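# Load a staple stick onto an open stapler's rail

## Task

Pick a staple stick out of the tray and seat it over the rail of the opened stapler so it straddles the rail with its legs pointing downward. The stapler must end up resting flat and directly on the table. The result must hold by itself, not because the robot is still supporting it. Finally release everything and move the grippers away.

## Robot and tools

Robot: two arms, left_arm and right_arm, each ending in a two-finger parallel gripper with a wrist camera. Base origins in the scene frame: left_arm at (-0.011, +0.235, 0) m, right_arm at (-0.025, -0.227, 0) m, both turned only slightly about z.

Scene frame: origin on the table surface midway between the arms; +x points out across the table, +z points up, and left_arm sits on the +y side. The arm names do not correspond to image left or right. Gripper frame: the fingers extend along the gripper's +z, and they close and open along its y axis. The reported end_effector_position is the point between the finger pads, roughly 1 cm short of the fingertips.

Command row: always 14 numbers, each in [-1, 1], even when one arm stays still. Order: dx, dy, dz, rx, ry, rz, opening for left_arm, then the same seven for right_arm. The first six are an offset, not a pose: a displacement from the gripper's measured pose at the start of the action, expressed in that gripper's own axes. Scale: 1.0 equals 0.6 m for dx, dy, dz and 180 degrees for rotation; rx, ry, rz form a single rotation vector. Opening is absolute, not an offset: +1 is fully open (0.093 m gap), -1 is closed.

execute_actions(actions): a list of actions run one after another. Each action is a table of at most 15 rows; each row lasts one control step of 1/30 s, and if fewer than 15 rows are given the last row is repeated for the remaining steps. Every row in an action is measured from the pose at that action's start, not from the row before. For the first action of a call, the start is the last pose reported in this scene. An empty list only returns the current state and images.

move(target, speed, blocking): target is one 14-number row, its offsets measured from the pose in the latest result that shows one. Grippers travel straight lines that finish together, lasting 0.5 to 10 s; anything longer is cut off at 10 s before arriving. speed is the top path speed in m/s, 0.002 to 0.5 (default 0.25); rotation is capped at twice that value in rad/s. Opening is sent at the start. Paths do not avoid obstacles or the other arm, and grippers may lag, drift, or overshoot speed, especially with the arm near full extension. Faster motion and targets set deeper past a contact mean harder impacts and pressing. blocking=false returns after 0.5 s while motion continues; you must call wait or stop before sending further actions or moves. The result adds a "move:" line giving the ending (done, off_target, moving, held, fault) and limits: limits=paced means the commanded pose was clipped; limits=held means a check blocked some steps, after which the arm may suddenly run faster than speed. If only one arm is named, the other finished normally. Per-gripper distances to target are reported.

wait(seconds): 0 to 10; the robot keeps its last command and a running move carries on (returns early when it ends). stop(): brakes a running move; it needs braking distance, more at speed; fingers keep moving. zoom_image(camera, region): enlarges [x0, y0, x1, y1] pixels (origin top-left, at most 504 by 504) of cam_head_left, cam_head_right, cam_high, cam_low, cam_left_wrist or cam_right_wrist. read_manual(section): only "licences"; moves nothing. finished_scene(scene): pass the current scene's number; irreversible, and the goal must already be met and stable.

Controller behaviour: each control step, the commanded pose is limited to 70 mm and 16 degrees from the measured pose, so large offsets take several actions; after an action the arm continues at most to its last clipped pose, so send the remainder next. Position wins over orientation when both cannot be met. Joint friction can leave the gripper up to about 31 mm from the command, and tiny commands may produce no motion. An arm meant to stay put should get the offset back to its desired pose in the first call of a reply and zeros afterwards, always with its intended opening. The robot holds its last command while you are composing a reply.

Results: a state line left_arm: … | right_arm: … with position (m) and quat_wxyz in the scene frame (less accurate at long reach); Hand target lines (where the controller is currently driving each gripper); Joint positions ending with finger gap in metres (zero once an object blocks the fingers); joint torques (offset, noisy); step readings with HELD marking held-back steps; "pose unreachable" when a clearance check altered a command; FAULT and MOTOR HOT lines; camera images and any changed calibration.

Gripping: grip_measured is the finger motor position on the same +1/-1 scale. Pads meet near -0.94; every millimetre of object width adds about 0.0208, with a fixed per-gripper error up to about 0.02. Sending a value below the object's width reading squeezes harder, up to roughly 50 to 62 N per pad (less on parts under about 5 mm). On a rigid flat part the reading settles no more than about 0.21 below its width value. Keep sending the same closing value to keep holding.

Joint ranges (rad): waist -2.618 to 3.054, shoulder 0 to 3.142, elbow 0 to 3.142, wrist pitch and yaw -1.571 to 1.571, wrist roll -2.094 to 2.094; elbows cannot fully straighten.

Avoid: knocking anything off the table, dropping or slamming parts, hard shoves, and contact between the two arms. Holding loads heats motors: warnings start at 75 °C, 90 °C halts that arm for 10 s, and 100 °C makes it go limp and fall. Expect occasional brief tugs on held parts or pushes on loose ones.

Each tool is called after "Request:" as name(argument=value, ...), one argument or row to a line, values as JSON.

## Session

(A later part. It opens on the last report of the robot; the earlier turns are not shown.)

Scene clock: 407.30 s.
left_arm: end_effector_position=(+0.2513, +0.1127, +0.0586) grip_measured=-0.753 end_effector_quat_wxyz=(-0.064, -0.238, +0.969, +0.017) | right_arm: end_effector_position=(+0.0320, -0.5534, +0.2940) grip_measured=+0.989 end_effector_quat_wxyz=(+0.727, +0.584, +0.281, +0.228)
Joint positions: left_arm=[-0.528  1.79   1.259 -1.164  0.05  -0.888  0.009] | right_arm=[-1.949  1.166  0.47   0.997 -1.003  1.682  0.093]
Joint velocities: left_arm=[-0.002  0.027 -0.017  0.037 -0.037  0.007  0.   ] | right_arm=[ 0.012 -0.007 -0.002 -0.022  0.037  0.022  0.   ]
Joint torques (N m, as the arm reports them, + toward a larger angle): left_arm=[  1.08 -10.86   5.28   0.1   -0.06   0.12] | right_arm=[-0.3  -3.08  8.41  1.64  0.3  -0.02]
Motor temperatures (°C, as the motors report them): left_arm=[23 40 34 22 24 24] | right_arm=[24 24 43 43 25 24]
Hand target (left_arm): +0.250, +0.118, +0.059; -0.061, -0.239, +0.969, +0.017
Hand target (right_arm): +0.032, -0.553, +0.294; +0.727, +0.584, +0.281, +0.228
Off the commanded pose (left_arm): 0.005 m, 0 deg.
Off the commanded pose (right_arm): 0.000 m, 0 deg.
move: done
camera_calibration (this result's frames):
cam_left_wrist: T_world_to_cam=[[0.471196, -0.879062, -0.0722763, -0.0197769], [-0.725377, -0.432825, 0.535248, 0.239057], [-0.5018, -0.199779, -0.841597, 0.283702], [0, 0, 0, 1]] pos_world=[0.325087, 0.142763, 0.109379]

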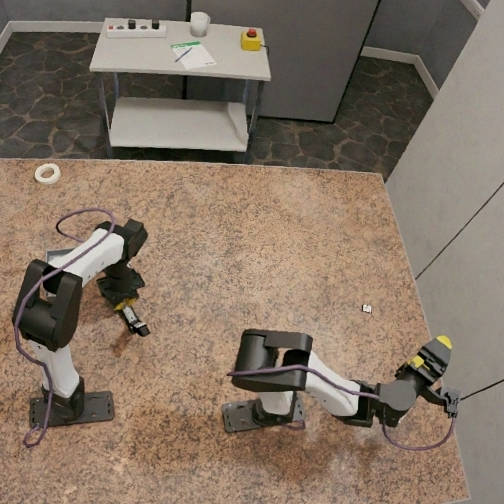

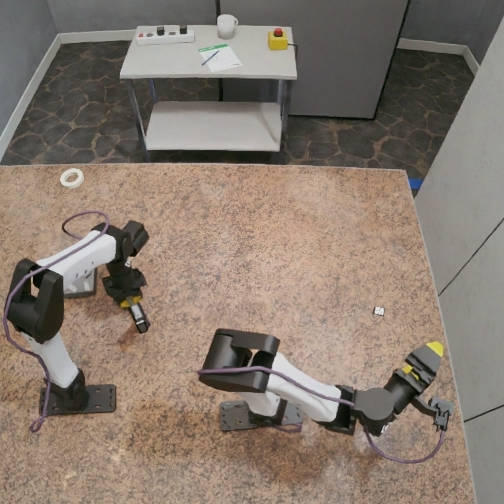

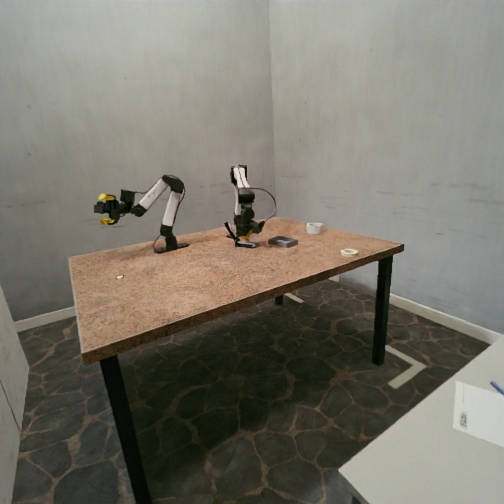

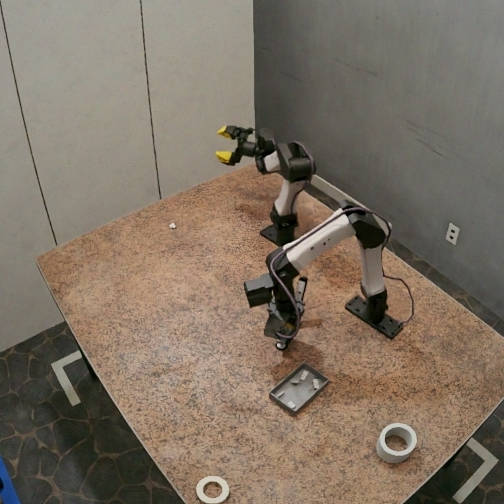

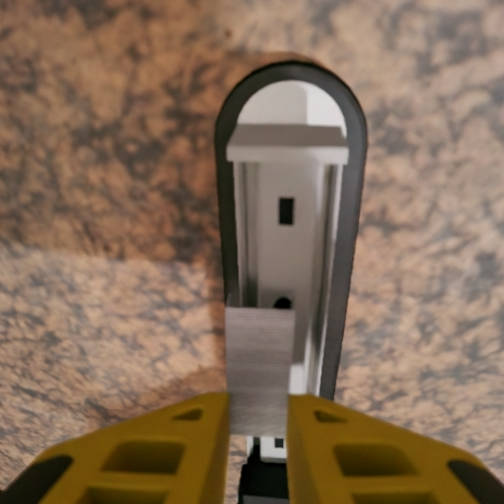

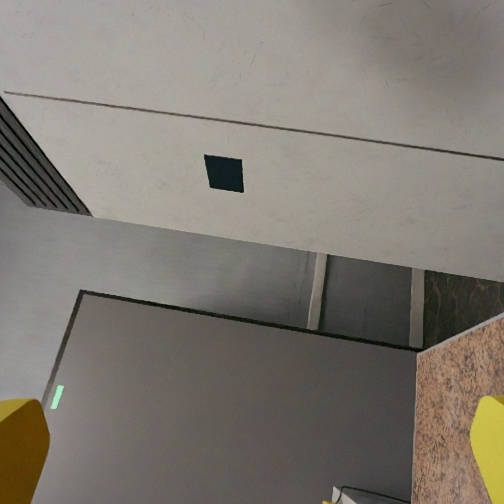

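Request:
move(
  target=[0,-0.012,0,0.013,0,0,-0.76,0,0,0,0,0,0,1],
  speed=0.008,
)

Scene clock: 418.20 s.
left_arm: end_effector_position=(+0.2551, +0.1075, +0.0582) grip_measured=-0.753 end_effector_quat_wxyz=(-0.061, -0.238, +0.969, +0.003) | right_arm: end_effector_position=(+0.0320, -0.5534, +0.2940) grip_measured=+0.989 end_effector_quat_wxyz=(+0.727, +0.584, +0.281, +0.228)
Joint positions: left_arm=[-0.528  1.79   1.259 -1.141  0.069 -0.887  0.009] | right_arm=[-1.949  1.166  0.47   0.997 -1.003  1.682  0.093]
Joint velocities: left_arm=[-0.007 -0.022  0.007 -0.051  0.066 -0.051  0.   ] | right_arm=[ 0.007  0.002 -0.002 -0.051 -0.066 -0.051 -0.001]
Joint torques (N m, as the arm reports them, + toward a larger angle): left_arm=[  0.12 -10.04   5.91   0.16   0.03   0.03] | right_arm=[-0.34 -3.03  8.36  1.64  0.29 -0.03]
Motor temperatures (°C, as the motors report them): left_arm=[23 41 33 22 24 24] | right_arm=[24 24 43 44 25 24]
Hand target (left_arm): +0.255, +0.106, +0.058; -0.059, -0.239, +0.969, -0.002
Hand target (right_arm): +0.032, -0.553, +0.294; +0.727, +0.584, +0.281, +0.228
Off the commanded pose (left_arm): 0.001 m, 1 deg.
Off the commanded pose (right_arm): 0.000 m, 0 deg.
move: done
camera_calibration (this result's frames):
cam_left_wrist: T_world_to_cam=[[0.473205, -0.879937, -0.0422931, -0.0283195], [-0.731918, -0.419415, 0.537017, 0.239895], [-0.490279, -0.223164, -0.84251, 0.283827], [0, 0, 0, 1]] pos_world=[0.328139, 0.139036, 0.109102]

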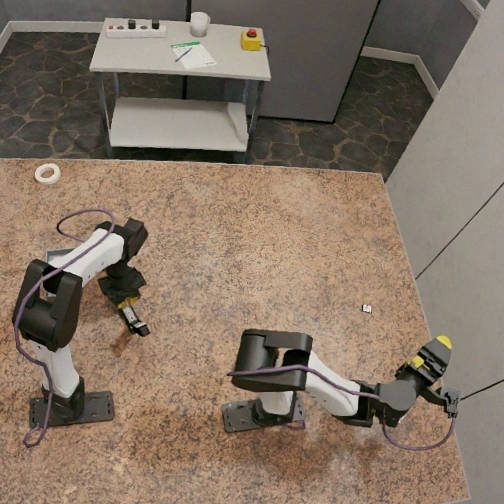

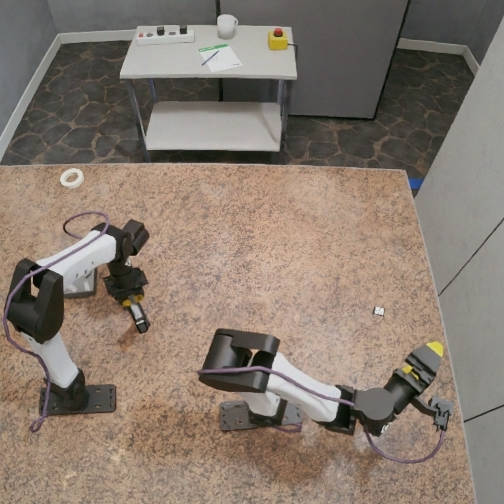

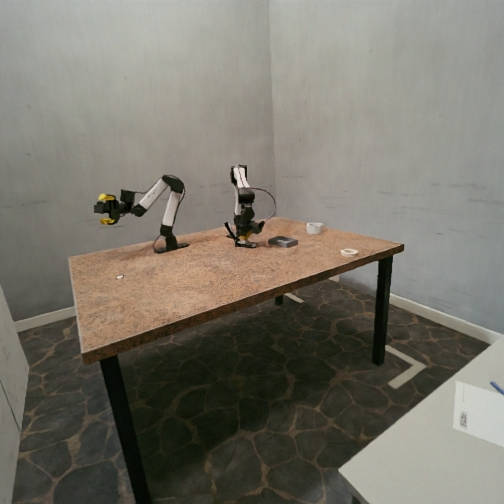

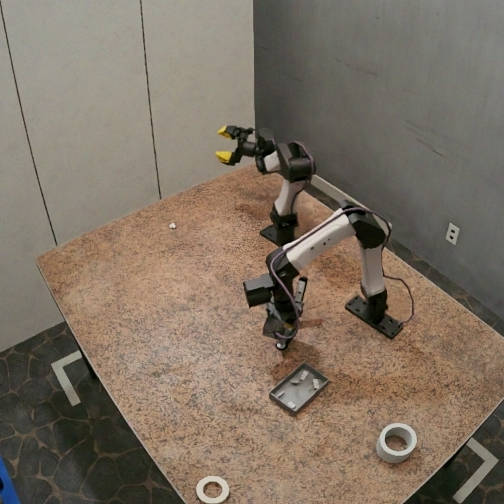

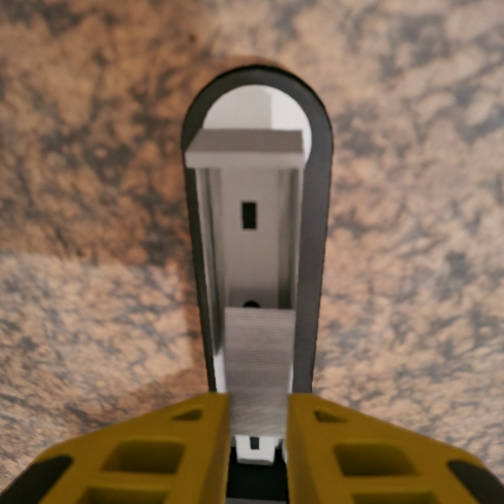

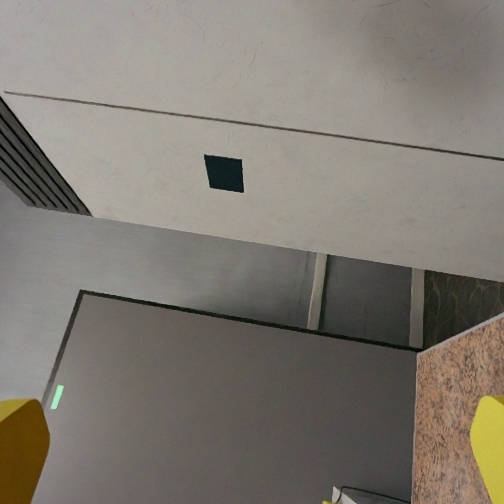

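Request:
move(
  target=[0,0.007,0,-0.007,0,0,-0.76,0,0,0,0,0,0,1],
  speed=0.008,
)

Scene clock: 427.07 s.
left_arm: end_effector_position=(+0.2539, +0.1093, +0.0583) grip_measured=-0.753 end_effector_quat_wxyz=(-0.062, -0.238, +0.969, +0.008) | right_arm: end_effector_position=(+0.0320, -0.5534, +0.2940) grip_measured=+0.989 end_effector_quat_wxyz=(+0.727, +0.584, +0.281, +0.228)
Joint positions: left_arm=[-0.528  1.79   1.259 -1.149  0.062 -0.887  0.009] | right_arm=[-1.949  1.166  0.47   0.997 -1.003  1.682  0.093]
Joint velocities: left_arm=[-0.017  0.012  0.012  0.081  0.022 -0.022  0.   ] | right_arm=[-0.002  0.007  0.002 -0.081 -0.007  0.051 -0.001]
Joint torques (N m, as the arm reports them, + toward a larger angle): left_arm=[ 0.23 -9.11  7.03  0.   -0.07  0.07] | right_arm=[-0.38 -3.05  8.42  1.64  0.26 -0.06]
Motor temperatures (°C, as the motors report them): left_arm=[23 42 33 22 24 24] | right_arm=[24 24 44 44 25 24]
Hand target (left_arm): +0.253, +0.111, +0.058; -0.063, -0.238, +0.969, +0.013
Hand target (right_arm): +0.032, -0.553, +0.294; +0.727, +0.584, +0.281, +0.228
Off the commanded pose (left_arm): 0.002 m, 1 deg.
Off the commanded pose (right_arm): 0.000 m, 0 deg.
move: done
camera_calibration (this result's frames):
cam_left_wrist: T_world_to_cam=[[0.472373, -0.879834, -0.0525019, -0.0253582], [-0.729919, -0.423883, 0.536229, 0.239708], [-0.494047, -0.214978, -0.842438, 0.283778], [0, 0, 0, 1]] pos_world=[0.327146, 0.140303, 0.109196]

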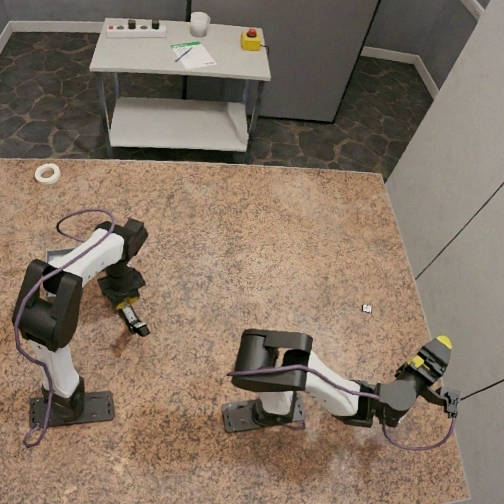

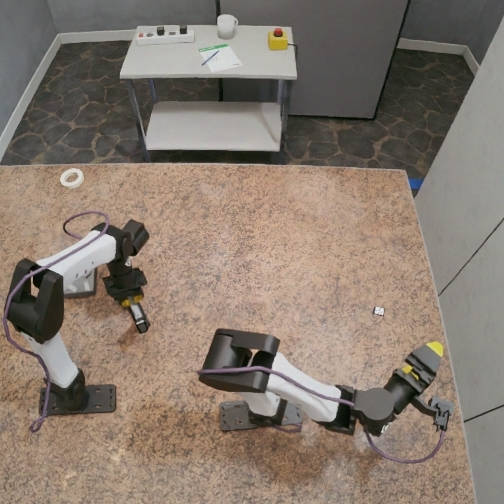

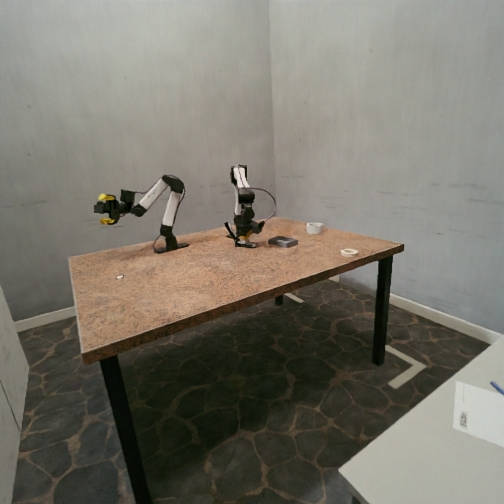

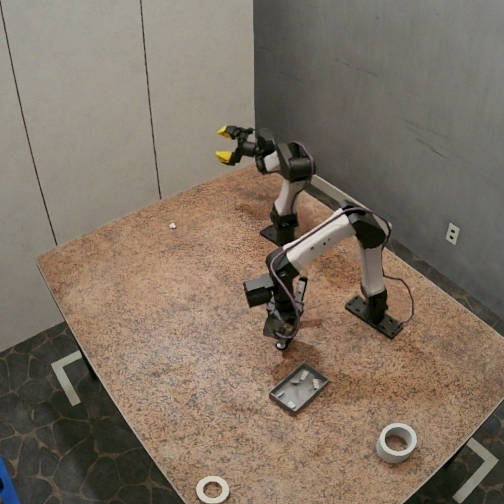

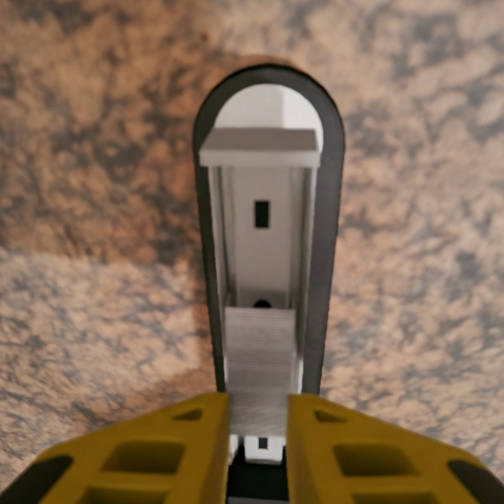

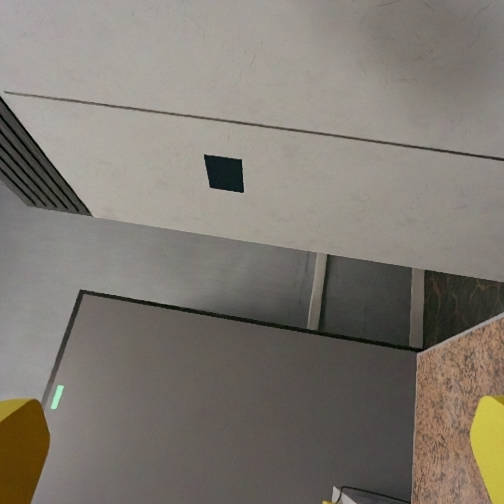

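Request:
move(
  target=[0,0,0.022,0,0,0,-0.76,0,0,0,0,0,0,1],
  speed=0.008,
)

Request:
zoom_image(
  camera="cam_left_wrist",
  region=[170, 200, 350, 440],
)

Request:
zoom_image(
  camera="cam_high",
  region=[210, 210, 280, 260],
)

Scene clock: 439.03 s.
left_arm: end_effector_position=(+0.2543, +0.1092, +0.0515) grip_measured=-0.753 end_effector_quat_wxyz=(-0.057, -0.238, +0.970, +0.005) | right_arm: end_effector_position=(+0.0320, -0.5534, +0.2940) grip_measured=+0.989 end_effector_quat_wxyz=(+0.727, +0.584, +0.281, +0.228)
Joint positions: left_arm=[-0.528  1.79   1.232 -1.11   0.062 -0.887  0.009] | right_arm=[-1.949  1.166  0.47   0.997 -1.003  1.682  0.093]
Joint velocities: left_arm=[-0.007 -0.012 -0.007  0.081 -0.022 -0.007  0.   ] | right_arm=[ 0.017 -0.002 -0.012  0.007 -0.11  -0.037 -0.001]
Joint torques (N m, as the arm reports them, + toward a larger angle): left_arm=[ 0.01 -8.42  5.33  0.21  0.01  0.04] | right_arm=[-0.42 -2.96  8.44  1.64  0.24 -0.03]
Motor temperatures (°C, as the motors report them): left_arm=[23 42 33 22 24 23] | right_arm=[24 24 44 44 25 24]
Hand target (left_arm): +0.252, +0.109, +0.045; -0.062, -0.238, +0.969, +0.008
Hand target (right_arm): +0.032, -0.553, +0.294; +0.727, +0.584, +0.281, +0.228
Off the commanded pose (left_arm): 0.007 m, 1 deg.
Off the commanded pose (right_arm): 0.000 m, 0 deg.
move: done
camera_calibration (this result's frames):
cam_left_wrist: T_world_to_cam=[[0.47282, -0.880041, -0.0443688, -0.0265796], [-0.735244, -0.421775, 0.530586, 0.245105], [-0.485651, -0.21825, -0.846469, 0.27662], [0, 0, 0, 1]] pos_world=[0.32712, 0.14036, 0.102922]

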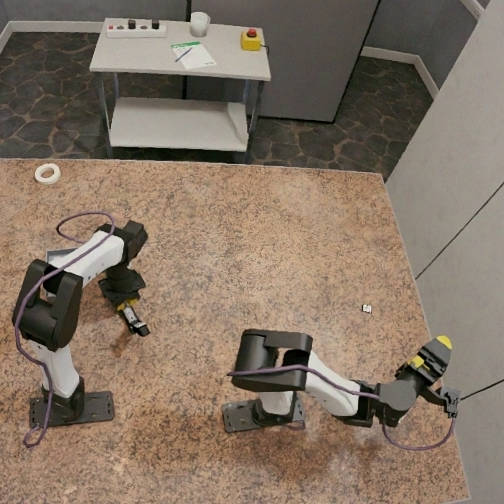

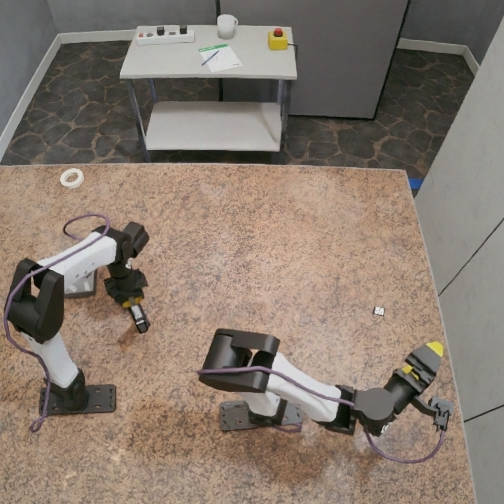

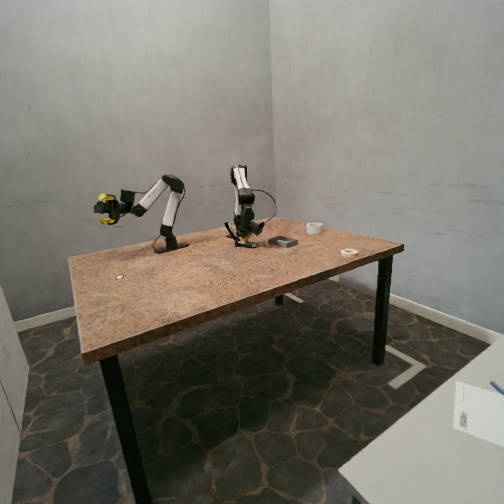

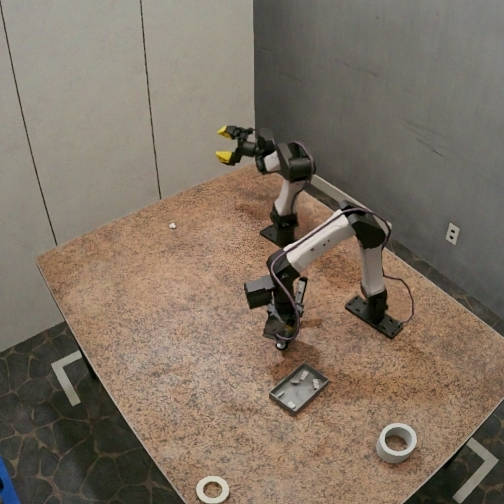

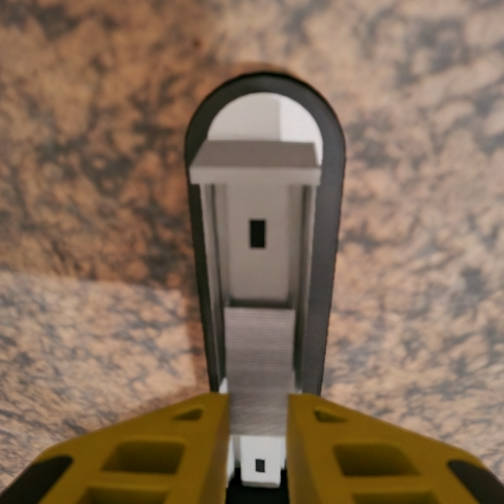

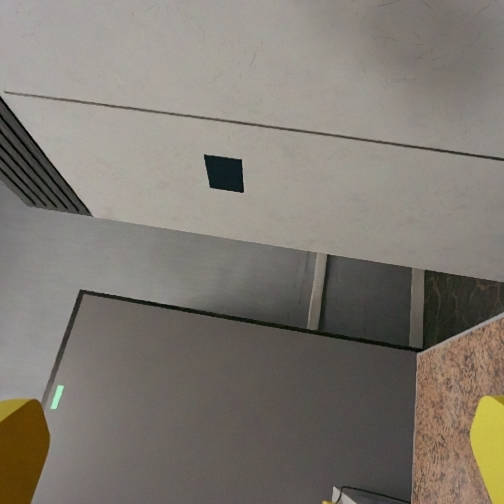

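Region (170, 200, 350, 440) of cam_left_wrist's 504x504 image, scaled by 2.100, with more detail than that image has; it fills the left 378 columns of this view, and the rest is white.

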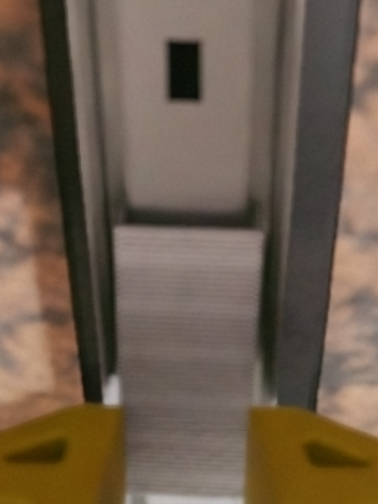

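Region (210, 210, 280, 260) of cam_high's 504x504 image, scaled by 7.200, with more detail than that image has; it fills the top 360 rows of this view, and the rest is white.

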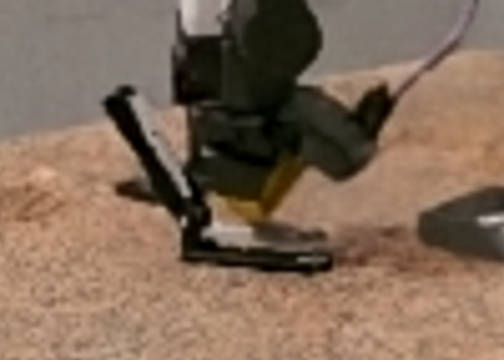

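Request:
move(
  target=[0,0,0.022,0,0,0,-0.76,0,0,0,0,0,0,1],
  speed=0.008,
)

Request:
zoom_image(
  camera="cam_left_wrist",
  region=[170, 200, 350, 440],
)

Scene clock: 448.47 s.
left_arm: end_effector_position=(+0.2554, +0.1085, +0.0450) grip_measured=-0.758 end_effector_quat_wxyz=(-0.052, -0.238, +0.970, +0.000) | right_arm: end_effector_position=(+0.0320, -0.5534, +0.2940) grip_measured=+0.989 end_effector_quat_wxyz=(+0.727, +0.584, +0.281, +0.228)
Joint positions: left_arm=[-0.528  1.79   1.206 -1.07   0.063 -0.887  0.009] | right_arm=[-1.949  1.166  0.47   0.997 -1.003  1.682  0.093]
Joint velocities: left_arm=[ 0.002 -0.002  0.002  0.022  0.066 -0.022 -0.   ] | right_arm=[-0.007  0.002 -0.012  0.007  0.051 -0.022 -0.   ]
Joint torques (N m, as the arm reports them, + toward a larger angle): left_arm=[-0.08 -8.2   5.34  0.22 -0.02  0.02] | right_arm=[-0.4  -3.04  8.24  1.61  0.27 -0.02]
Motor temperatures (°C, as the motors report them): left_arm=[23 41 32 22 24 23] | right_arm=[24 24 44 44 25 24]
Hand target (left_arm): +0.253, +0.109, +0.038; -0.058, -0.238, +0.970, +0.005
Hand target (right_arm): +0.032, -0.553, +0.294; +0.727, +0.584, +0.281, +0.228
Off the commanded pose (left_arm): 0.007 m, 1 deg.
Off the commanded pose (right_arm): 0.000 m, 0 deg.
move: done
camera_calibration (this result's frames):
cam_left_wrist: T_world_to_cam=[[0.473392, -0.880248, -0.0325969, -0.0286424], [-0.741792, -0.418341, 0.524152, 0.250654], [-0.47502, -0.223949, -0.851001, 0.269621], [0, 0, 0, 1]] pos_world=[0.327567, 0.140028, 0.0971334]

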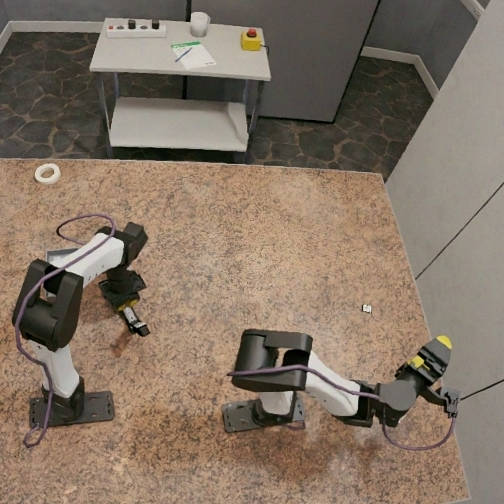

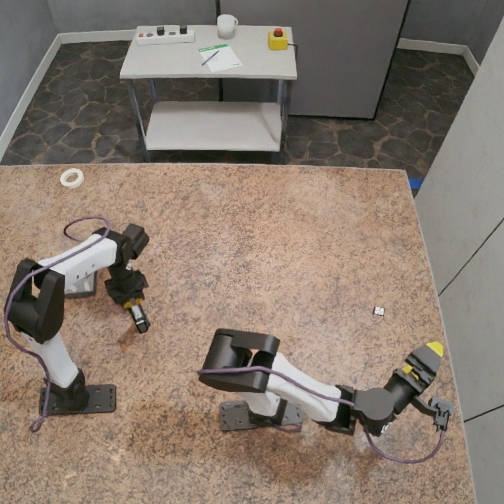

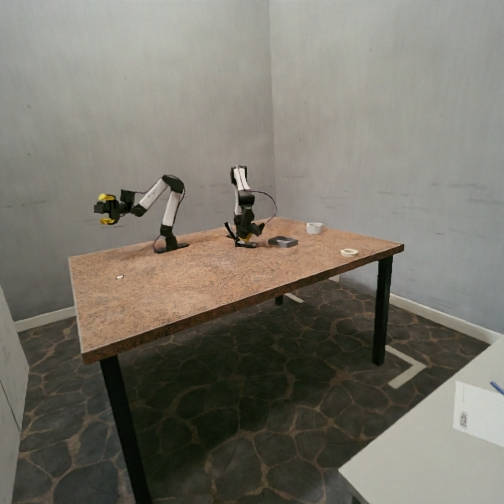

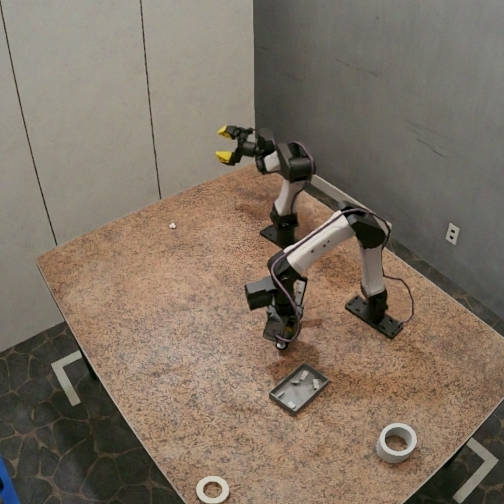

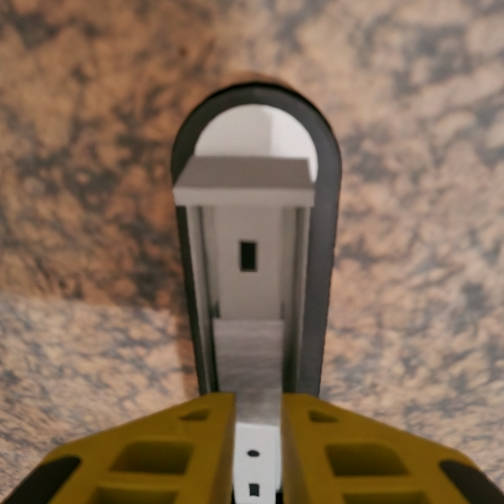

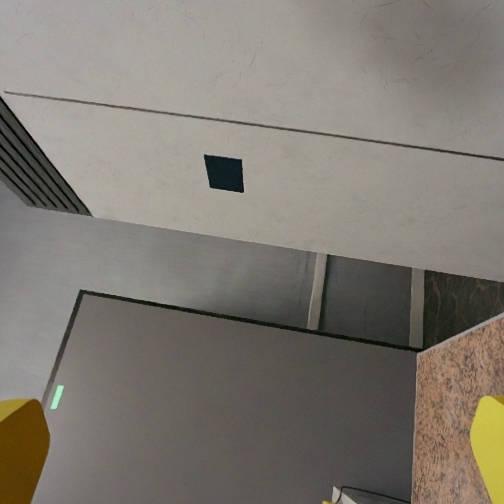

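Region (170, 200, 350, 440) of cam_left_wrist's 504x504 image, scaled by 2.100, with more detail than that image has; it fills the left 378 columns of this view, and the rest is white.

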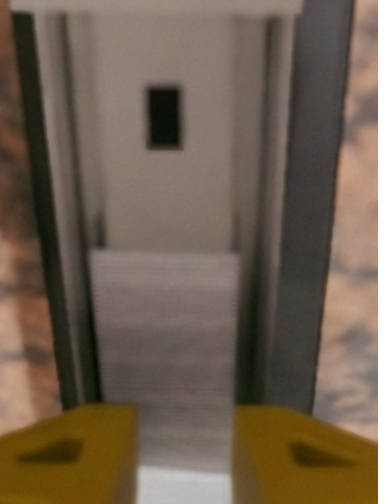

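Request:
move(
  target=[0,0,-0.02,0,0,0,-0.45,0,0,0,0,0,0,1],
  speed=0.02,
)

Request:
move(
  target=[-0.03,0,-0.1,0,0,0,-0.3,0,0,0,0,0,0,1],
  speed=0.08,
)

Request:
zoom_image(
  camera="cam_left_wrist",
  region=[150, 150, 370, 450],
)

Request:
zoom_image(
  camera="cam_high",
  region=[210, 210, 280, 260],
)

Scene clock: 460.43 s.
left_arm: end_effector_position=(+0.2534, +0.1093, +0.0499) grip_measured=-0.452 end_effector_quat_wxyz=(-0.058, -0.238, +0.969, +0.005) | right_arm: end_effector_position=(+0.0320, -0.5534, +0.2940) grip_measured=+0.989 end_effector_quat_wxyz=(+0.727, +0.584, +0.281, +0.228)
Joint positions: left_arm=[-0.528  1.79   1.225 -1.105  0.063 -0.887  0.024] | right_arm=[-1.949  1.166  0.47   0.997 -1.003  1.682  0.093]
Joint velocities: left_arm=[ 0.002 -0.017  0.007 -0.022 -0.007  0.037 -0.001] | right_arm=[-0.007  0.002 -0.002  0.007 -0.007  0.007 -0.001]
Joint torques (N m, as the arm reports them, + toward a larger angle): left_arm=[  0.32 -10.41   8.23   0.03   0.     0.07] | right_arm=[-0.41 -3.05  8.45  1.63  0.27 -0.05]
Motor temperatures (°C, as the motors report them): left_arm=[23 41 32 22 24 23] | right_arm=[24 24 44 44 25 24]
Hand target (left_arm): +0.257, +0.109, +0.057; -0.052, -0.238, +0.970, -0.000
Hand target (right_arm): +0.032, -0.553, +0.294; +0.727, +0.584, +0.281, +0.228
Off the commanded pose (left_arm): 0.008 m, 1 deg.
Off the commanded pose (right_arm): 0.000 m, 0 deg.
move: done
camera_calibration (this result's frames):
cam_left_wrist: T_world_to_cam=[[0.472836, -0.880008, -0.044859, -0.0260373], [-0.734212, -0.421625, 0.532133, 0.245003], [-0.487194, -0.218676, -0.845472, 0.275254], [0, 0, 0, 1]] pos_world=[0.326298, 0.140578, 0.101178]

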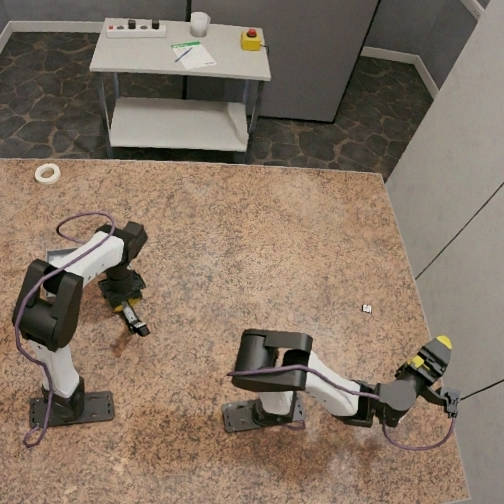

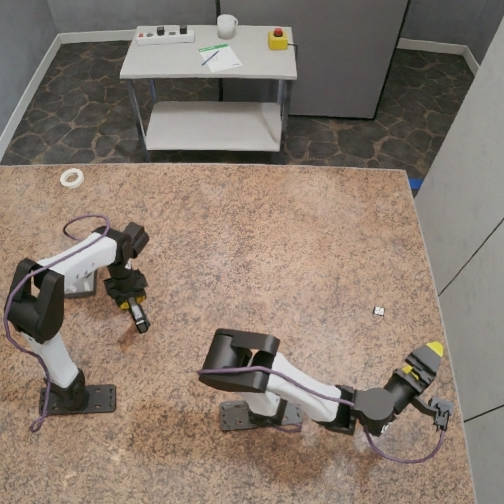

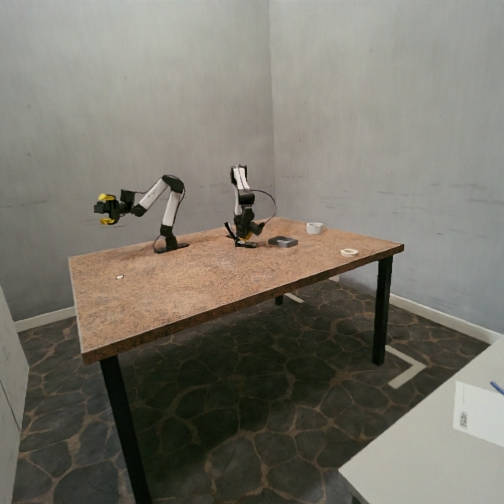

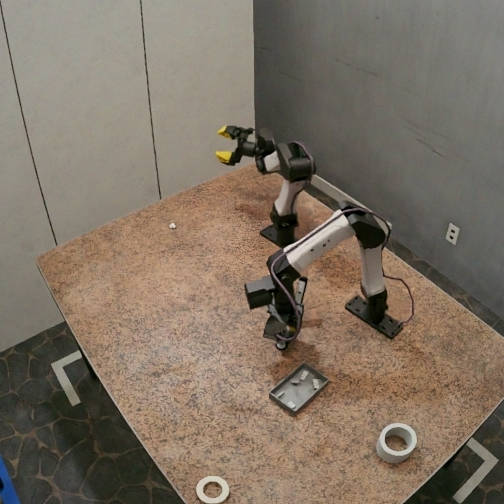

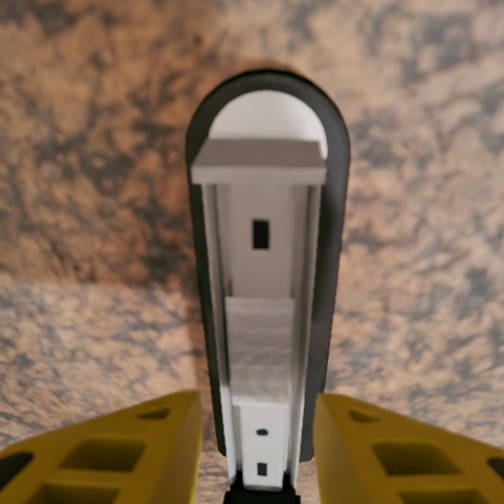

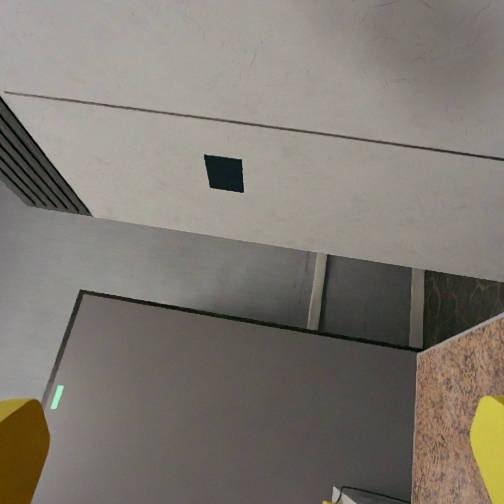

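Scene clock: 461.73 s.
left_arm: end_effector_position=(+0.2730, +0.1150, +0.1063) grip_measured=-0.302 end_effector_quat_wxyz=(-0.058, -0.238, +0.970, +0.002) | right_arm: end_effector_position=(+0.0320, -0.5534, +0.2940) grip_measured=+0.989 end_effector_quat_wxyz=(+0.727, +0.584, +0.281, +0.228)
Joint positions: left_arm=[-0.486  1.802  1.47  -1.336  0.063 -0.845  0.031] | right_arm=[-1.949  1.166  0.47   0.997 -1.003  1.682  0.093]
Joint velocities: left_arm=[-0.002  0.022  0.007 -0.007 -0.022  0.007  0.   ] | right_arm=[ 0.002 -0.002  0.007 -0.037  0.022 -0.037 -0.001]
Joint torques (N m, as the arm reports them, + toward a larger angle): left_arm=[ 1.07 -8.81  8.53  0.07 -0.06  0.12] | right_arm=[-0.36 -3.05  8.38  1.65  0.26 -0.04]
Motor temperatures (°C, as the motors report them): left_arm=[23 41 32 22 24 23] | right_arm=[24 24 44 44 25 24]
Hand target (left_arm): +0.276, +0.119, +0.107; -0.058, -0.238, +0.969, +0.005
Hand target (right_arm): +0.032, -0.553, +0.294; +0.727, +0.584, +0.281, +0.228
Off the commanded pose (left_arm): 0.005 m, 0 deg.
Off the commanded pose (right_arm): 0.000 m, 0 deg.
move: done
camera_calibration (this result's frames):
cam_left_wrist: T_world_to_cam=[[0.472809, -0.880278, -0.0395302, -0.0282731], [-0.735382, -0.418904, 0.532665, 0.231671], [-0.485453, -0.222779, -0.845402, 0.333745], [0, 0, 0, 1]] pos_world=[0.345752, 0.146511, 0.157628]

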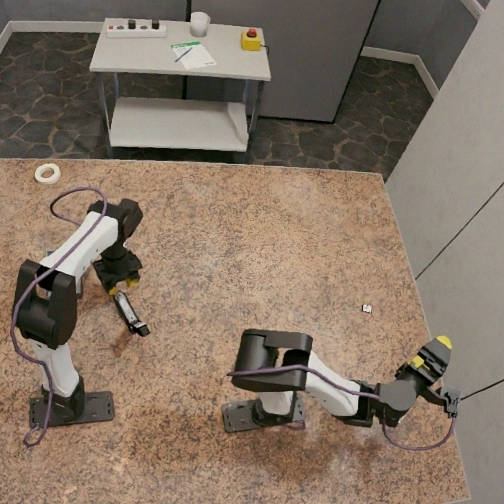

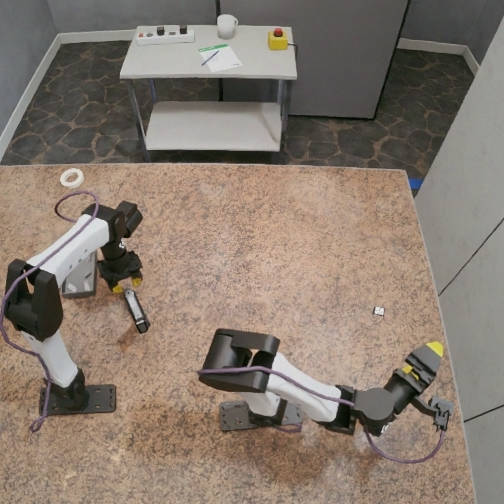

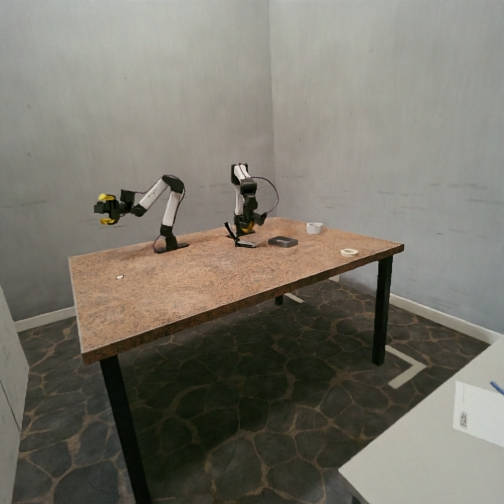

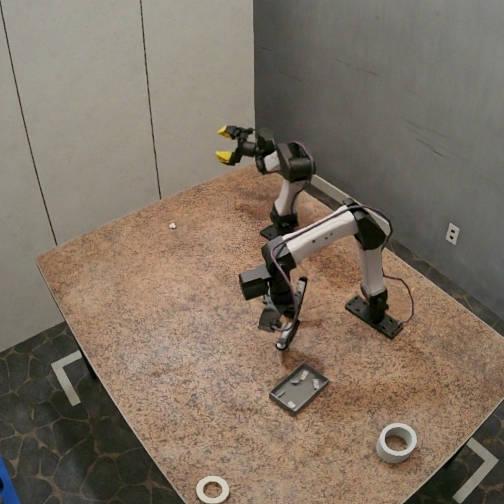

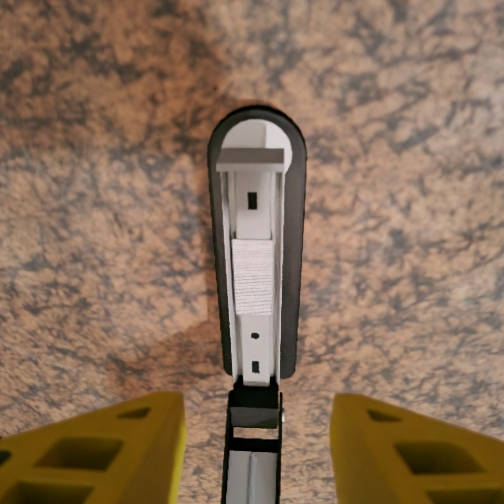

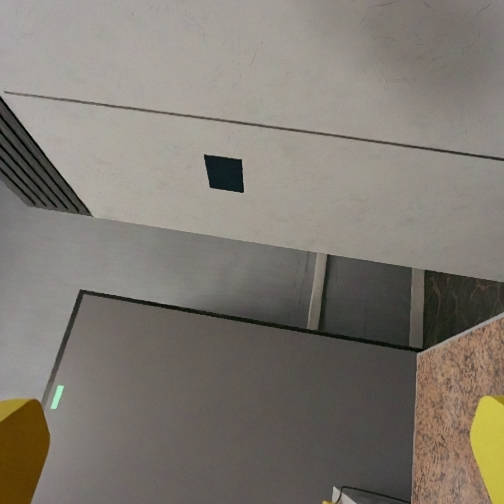

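Region (150, 150, 370, 450) of cam_left_wrist's 504x504 image, scaled by 1.680, with more detail than that image has; it fills the left 370 columns of this view, and the rest is white.

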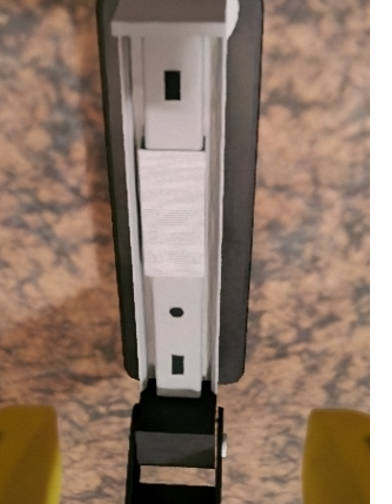

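Region (210, 210, 280, 260) of cam_high's 504x504 image, scaled by 7.200, with more detail than that image has; it fills the top 360 rows of this view, and the rest is white.

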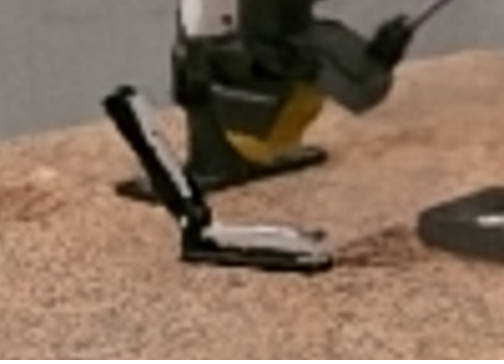

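Seated inside the walls. Move clear a bit more and finish.

Request:
move(
  target=[-0.1,0.1,-0.12,0,0,0,1,0,0,0,0,0,0,1],
  speed=0.3,
)

Request:
finished_scene(
  scene=1,
)

Scene clock: 470.47 s.
left_arm: end_effector_position=(+0.3064, +0.1965, +0.1725) grip_measured=+0.983 end_effector_quat_wxyz=(-0.029, -0.244, +0.969, -0.008) | right_arm: end_effector_position=(+0.0320, -0.5534, +0.2940) grip_measured=+0.989 end_effector_quat_wxyz=(+0.727, +0.584, +0.281, +0.228)
Joint positions: left_arm=[-0.223  1.813  1.751 -1.558  0.035 -0.596  0.092] | right_arm=[-1.949  1.166  0.47   0.997 -1.003  1.682  0.093]
Joint velocities: left_arm=[-0.007 -0.012  0.007  0.007 -0.022 -0.022  0.   ] | right_arm=[-0.012 -0.017 -0.017  0.037  0.022 -0.037 -0.   ]
Joint torques (N m, as the arm reports them, + toward a larger angle): left_arm=[ 0.37 -9.01  8.2   0.12 -0.06  0.13] | right_arm=[-0.33 -3.    8.33  1.63  0.22 -0.03]
Motor temperatures (°C, as the motors report them): left_arm=[23 41 33 22 24 23] | right_arm=[24 24 44 44 25 24]
Hand target (left_arm): +0.307, +0.198, +0.173; -0.031, -0.239, +0.971, -0.005
Hand target (right_arm): +0.032, -0.553, +0.294; +0.727, +0.584, +0.281, +0.228
Off the commanded pose (left_arm): 0.001 m, 4 deg.
Off the commanded pose (right_arm): 0.000 m, 0 deg.
joint sent to its limit (left arm) — the command would take joint 4 (wrist pitch) past its lower limit, so that joint was sent only as far as its limit.
move: off_target (left_arm)
camera_calibration (this result's frames):
cam_left_wrist: T_world_to_cam=[[0.485864, -0.874013, -0.00610694, 0.0192227], [-0.760773, -0.426333, 0.489352, 0.271844], [-0.430303, -0.233113, -0.872065, 0.413827], [0, 0, 0, 1]] pos_world=[0.375543, 0.229166, 0.227974]

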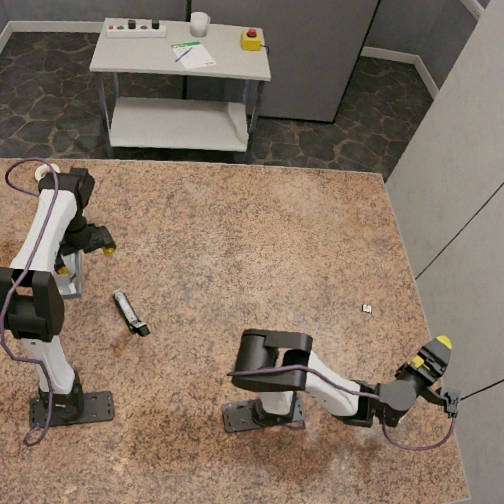

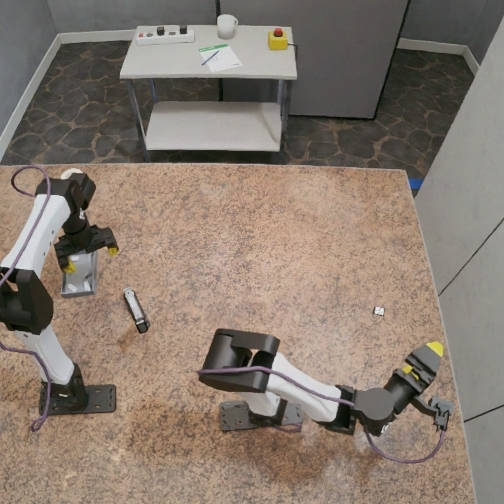

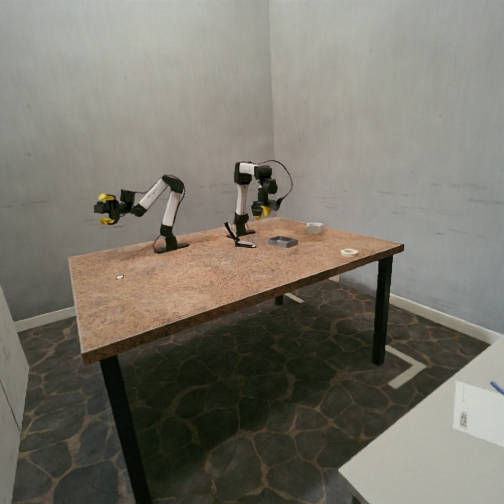

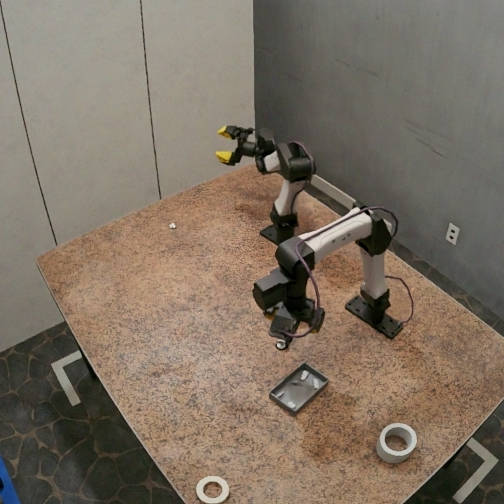

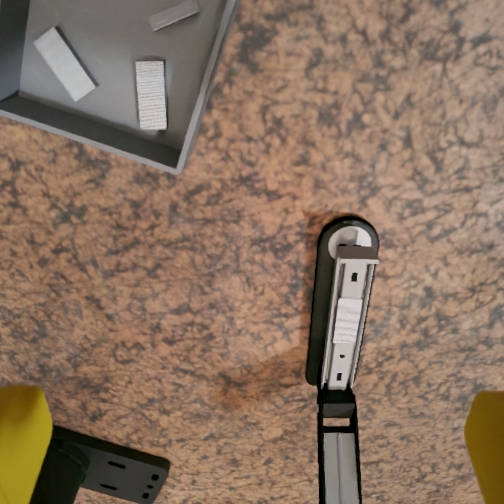

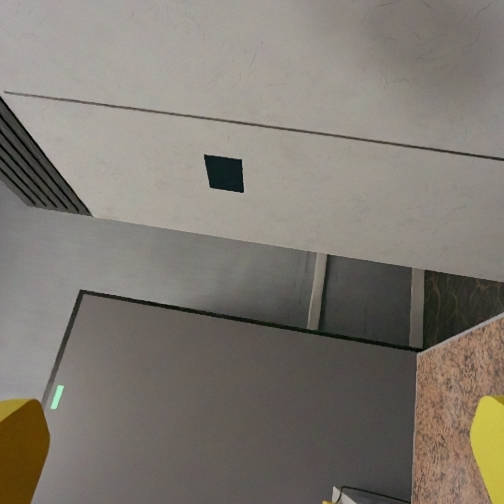

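The scene is finished: the task was done.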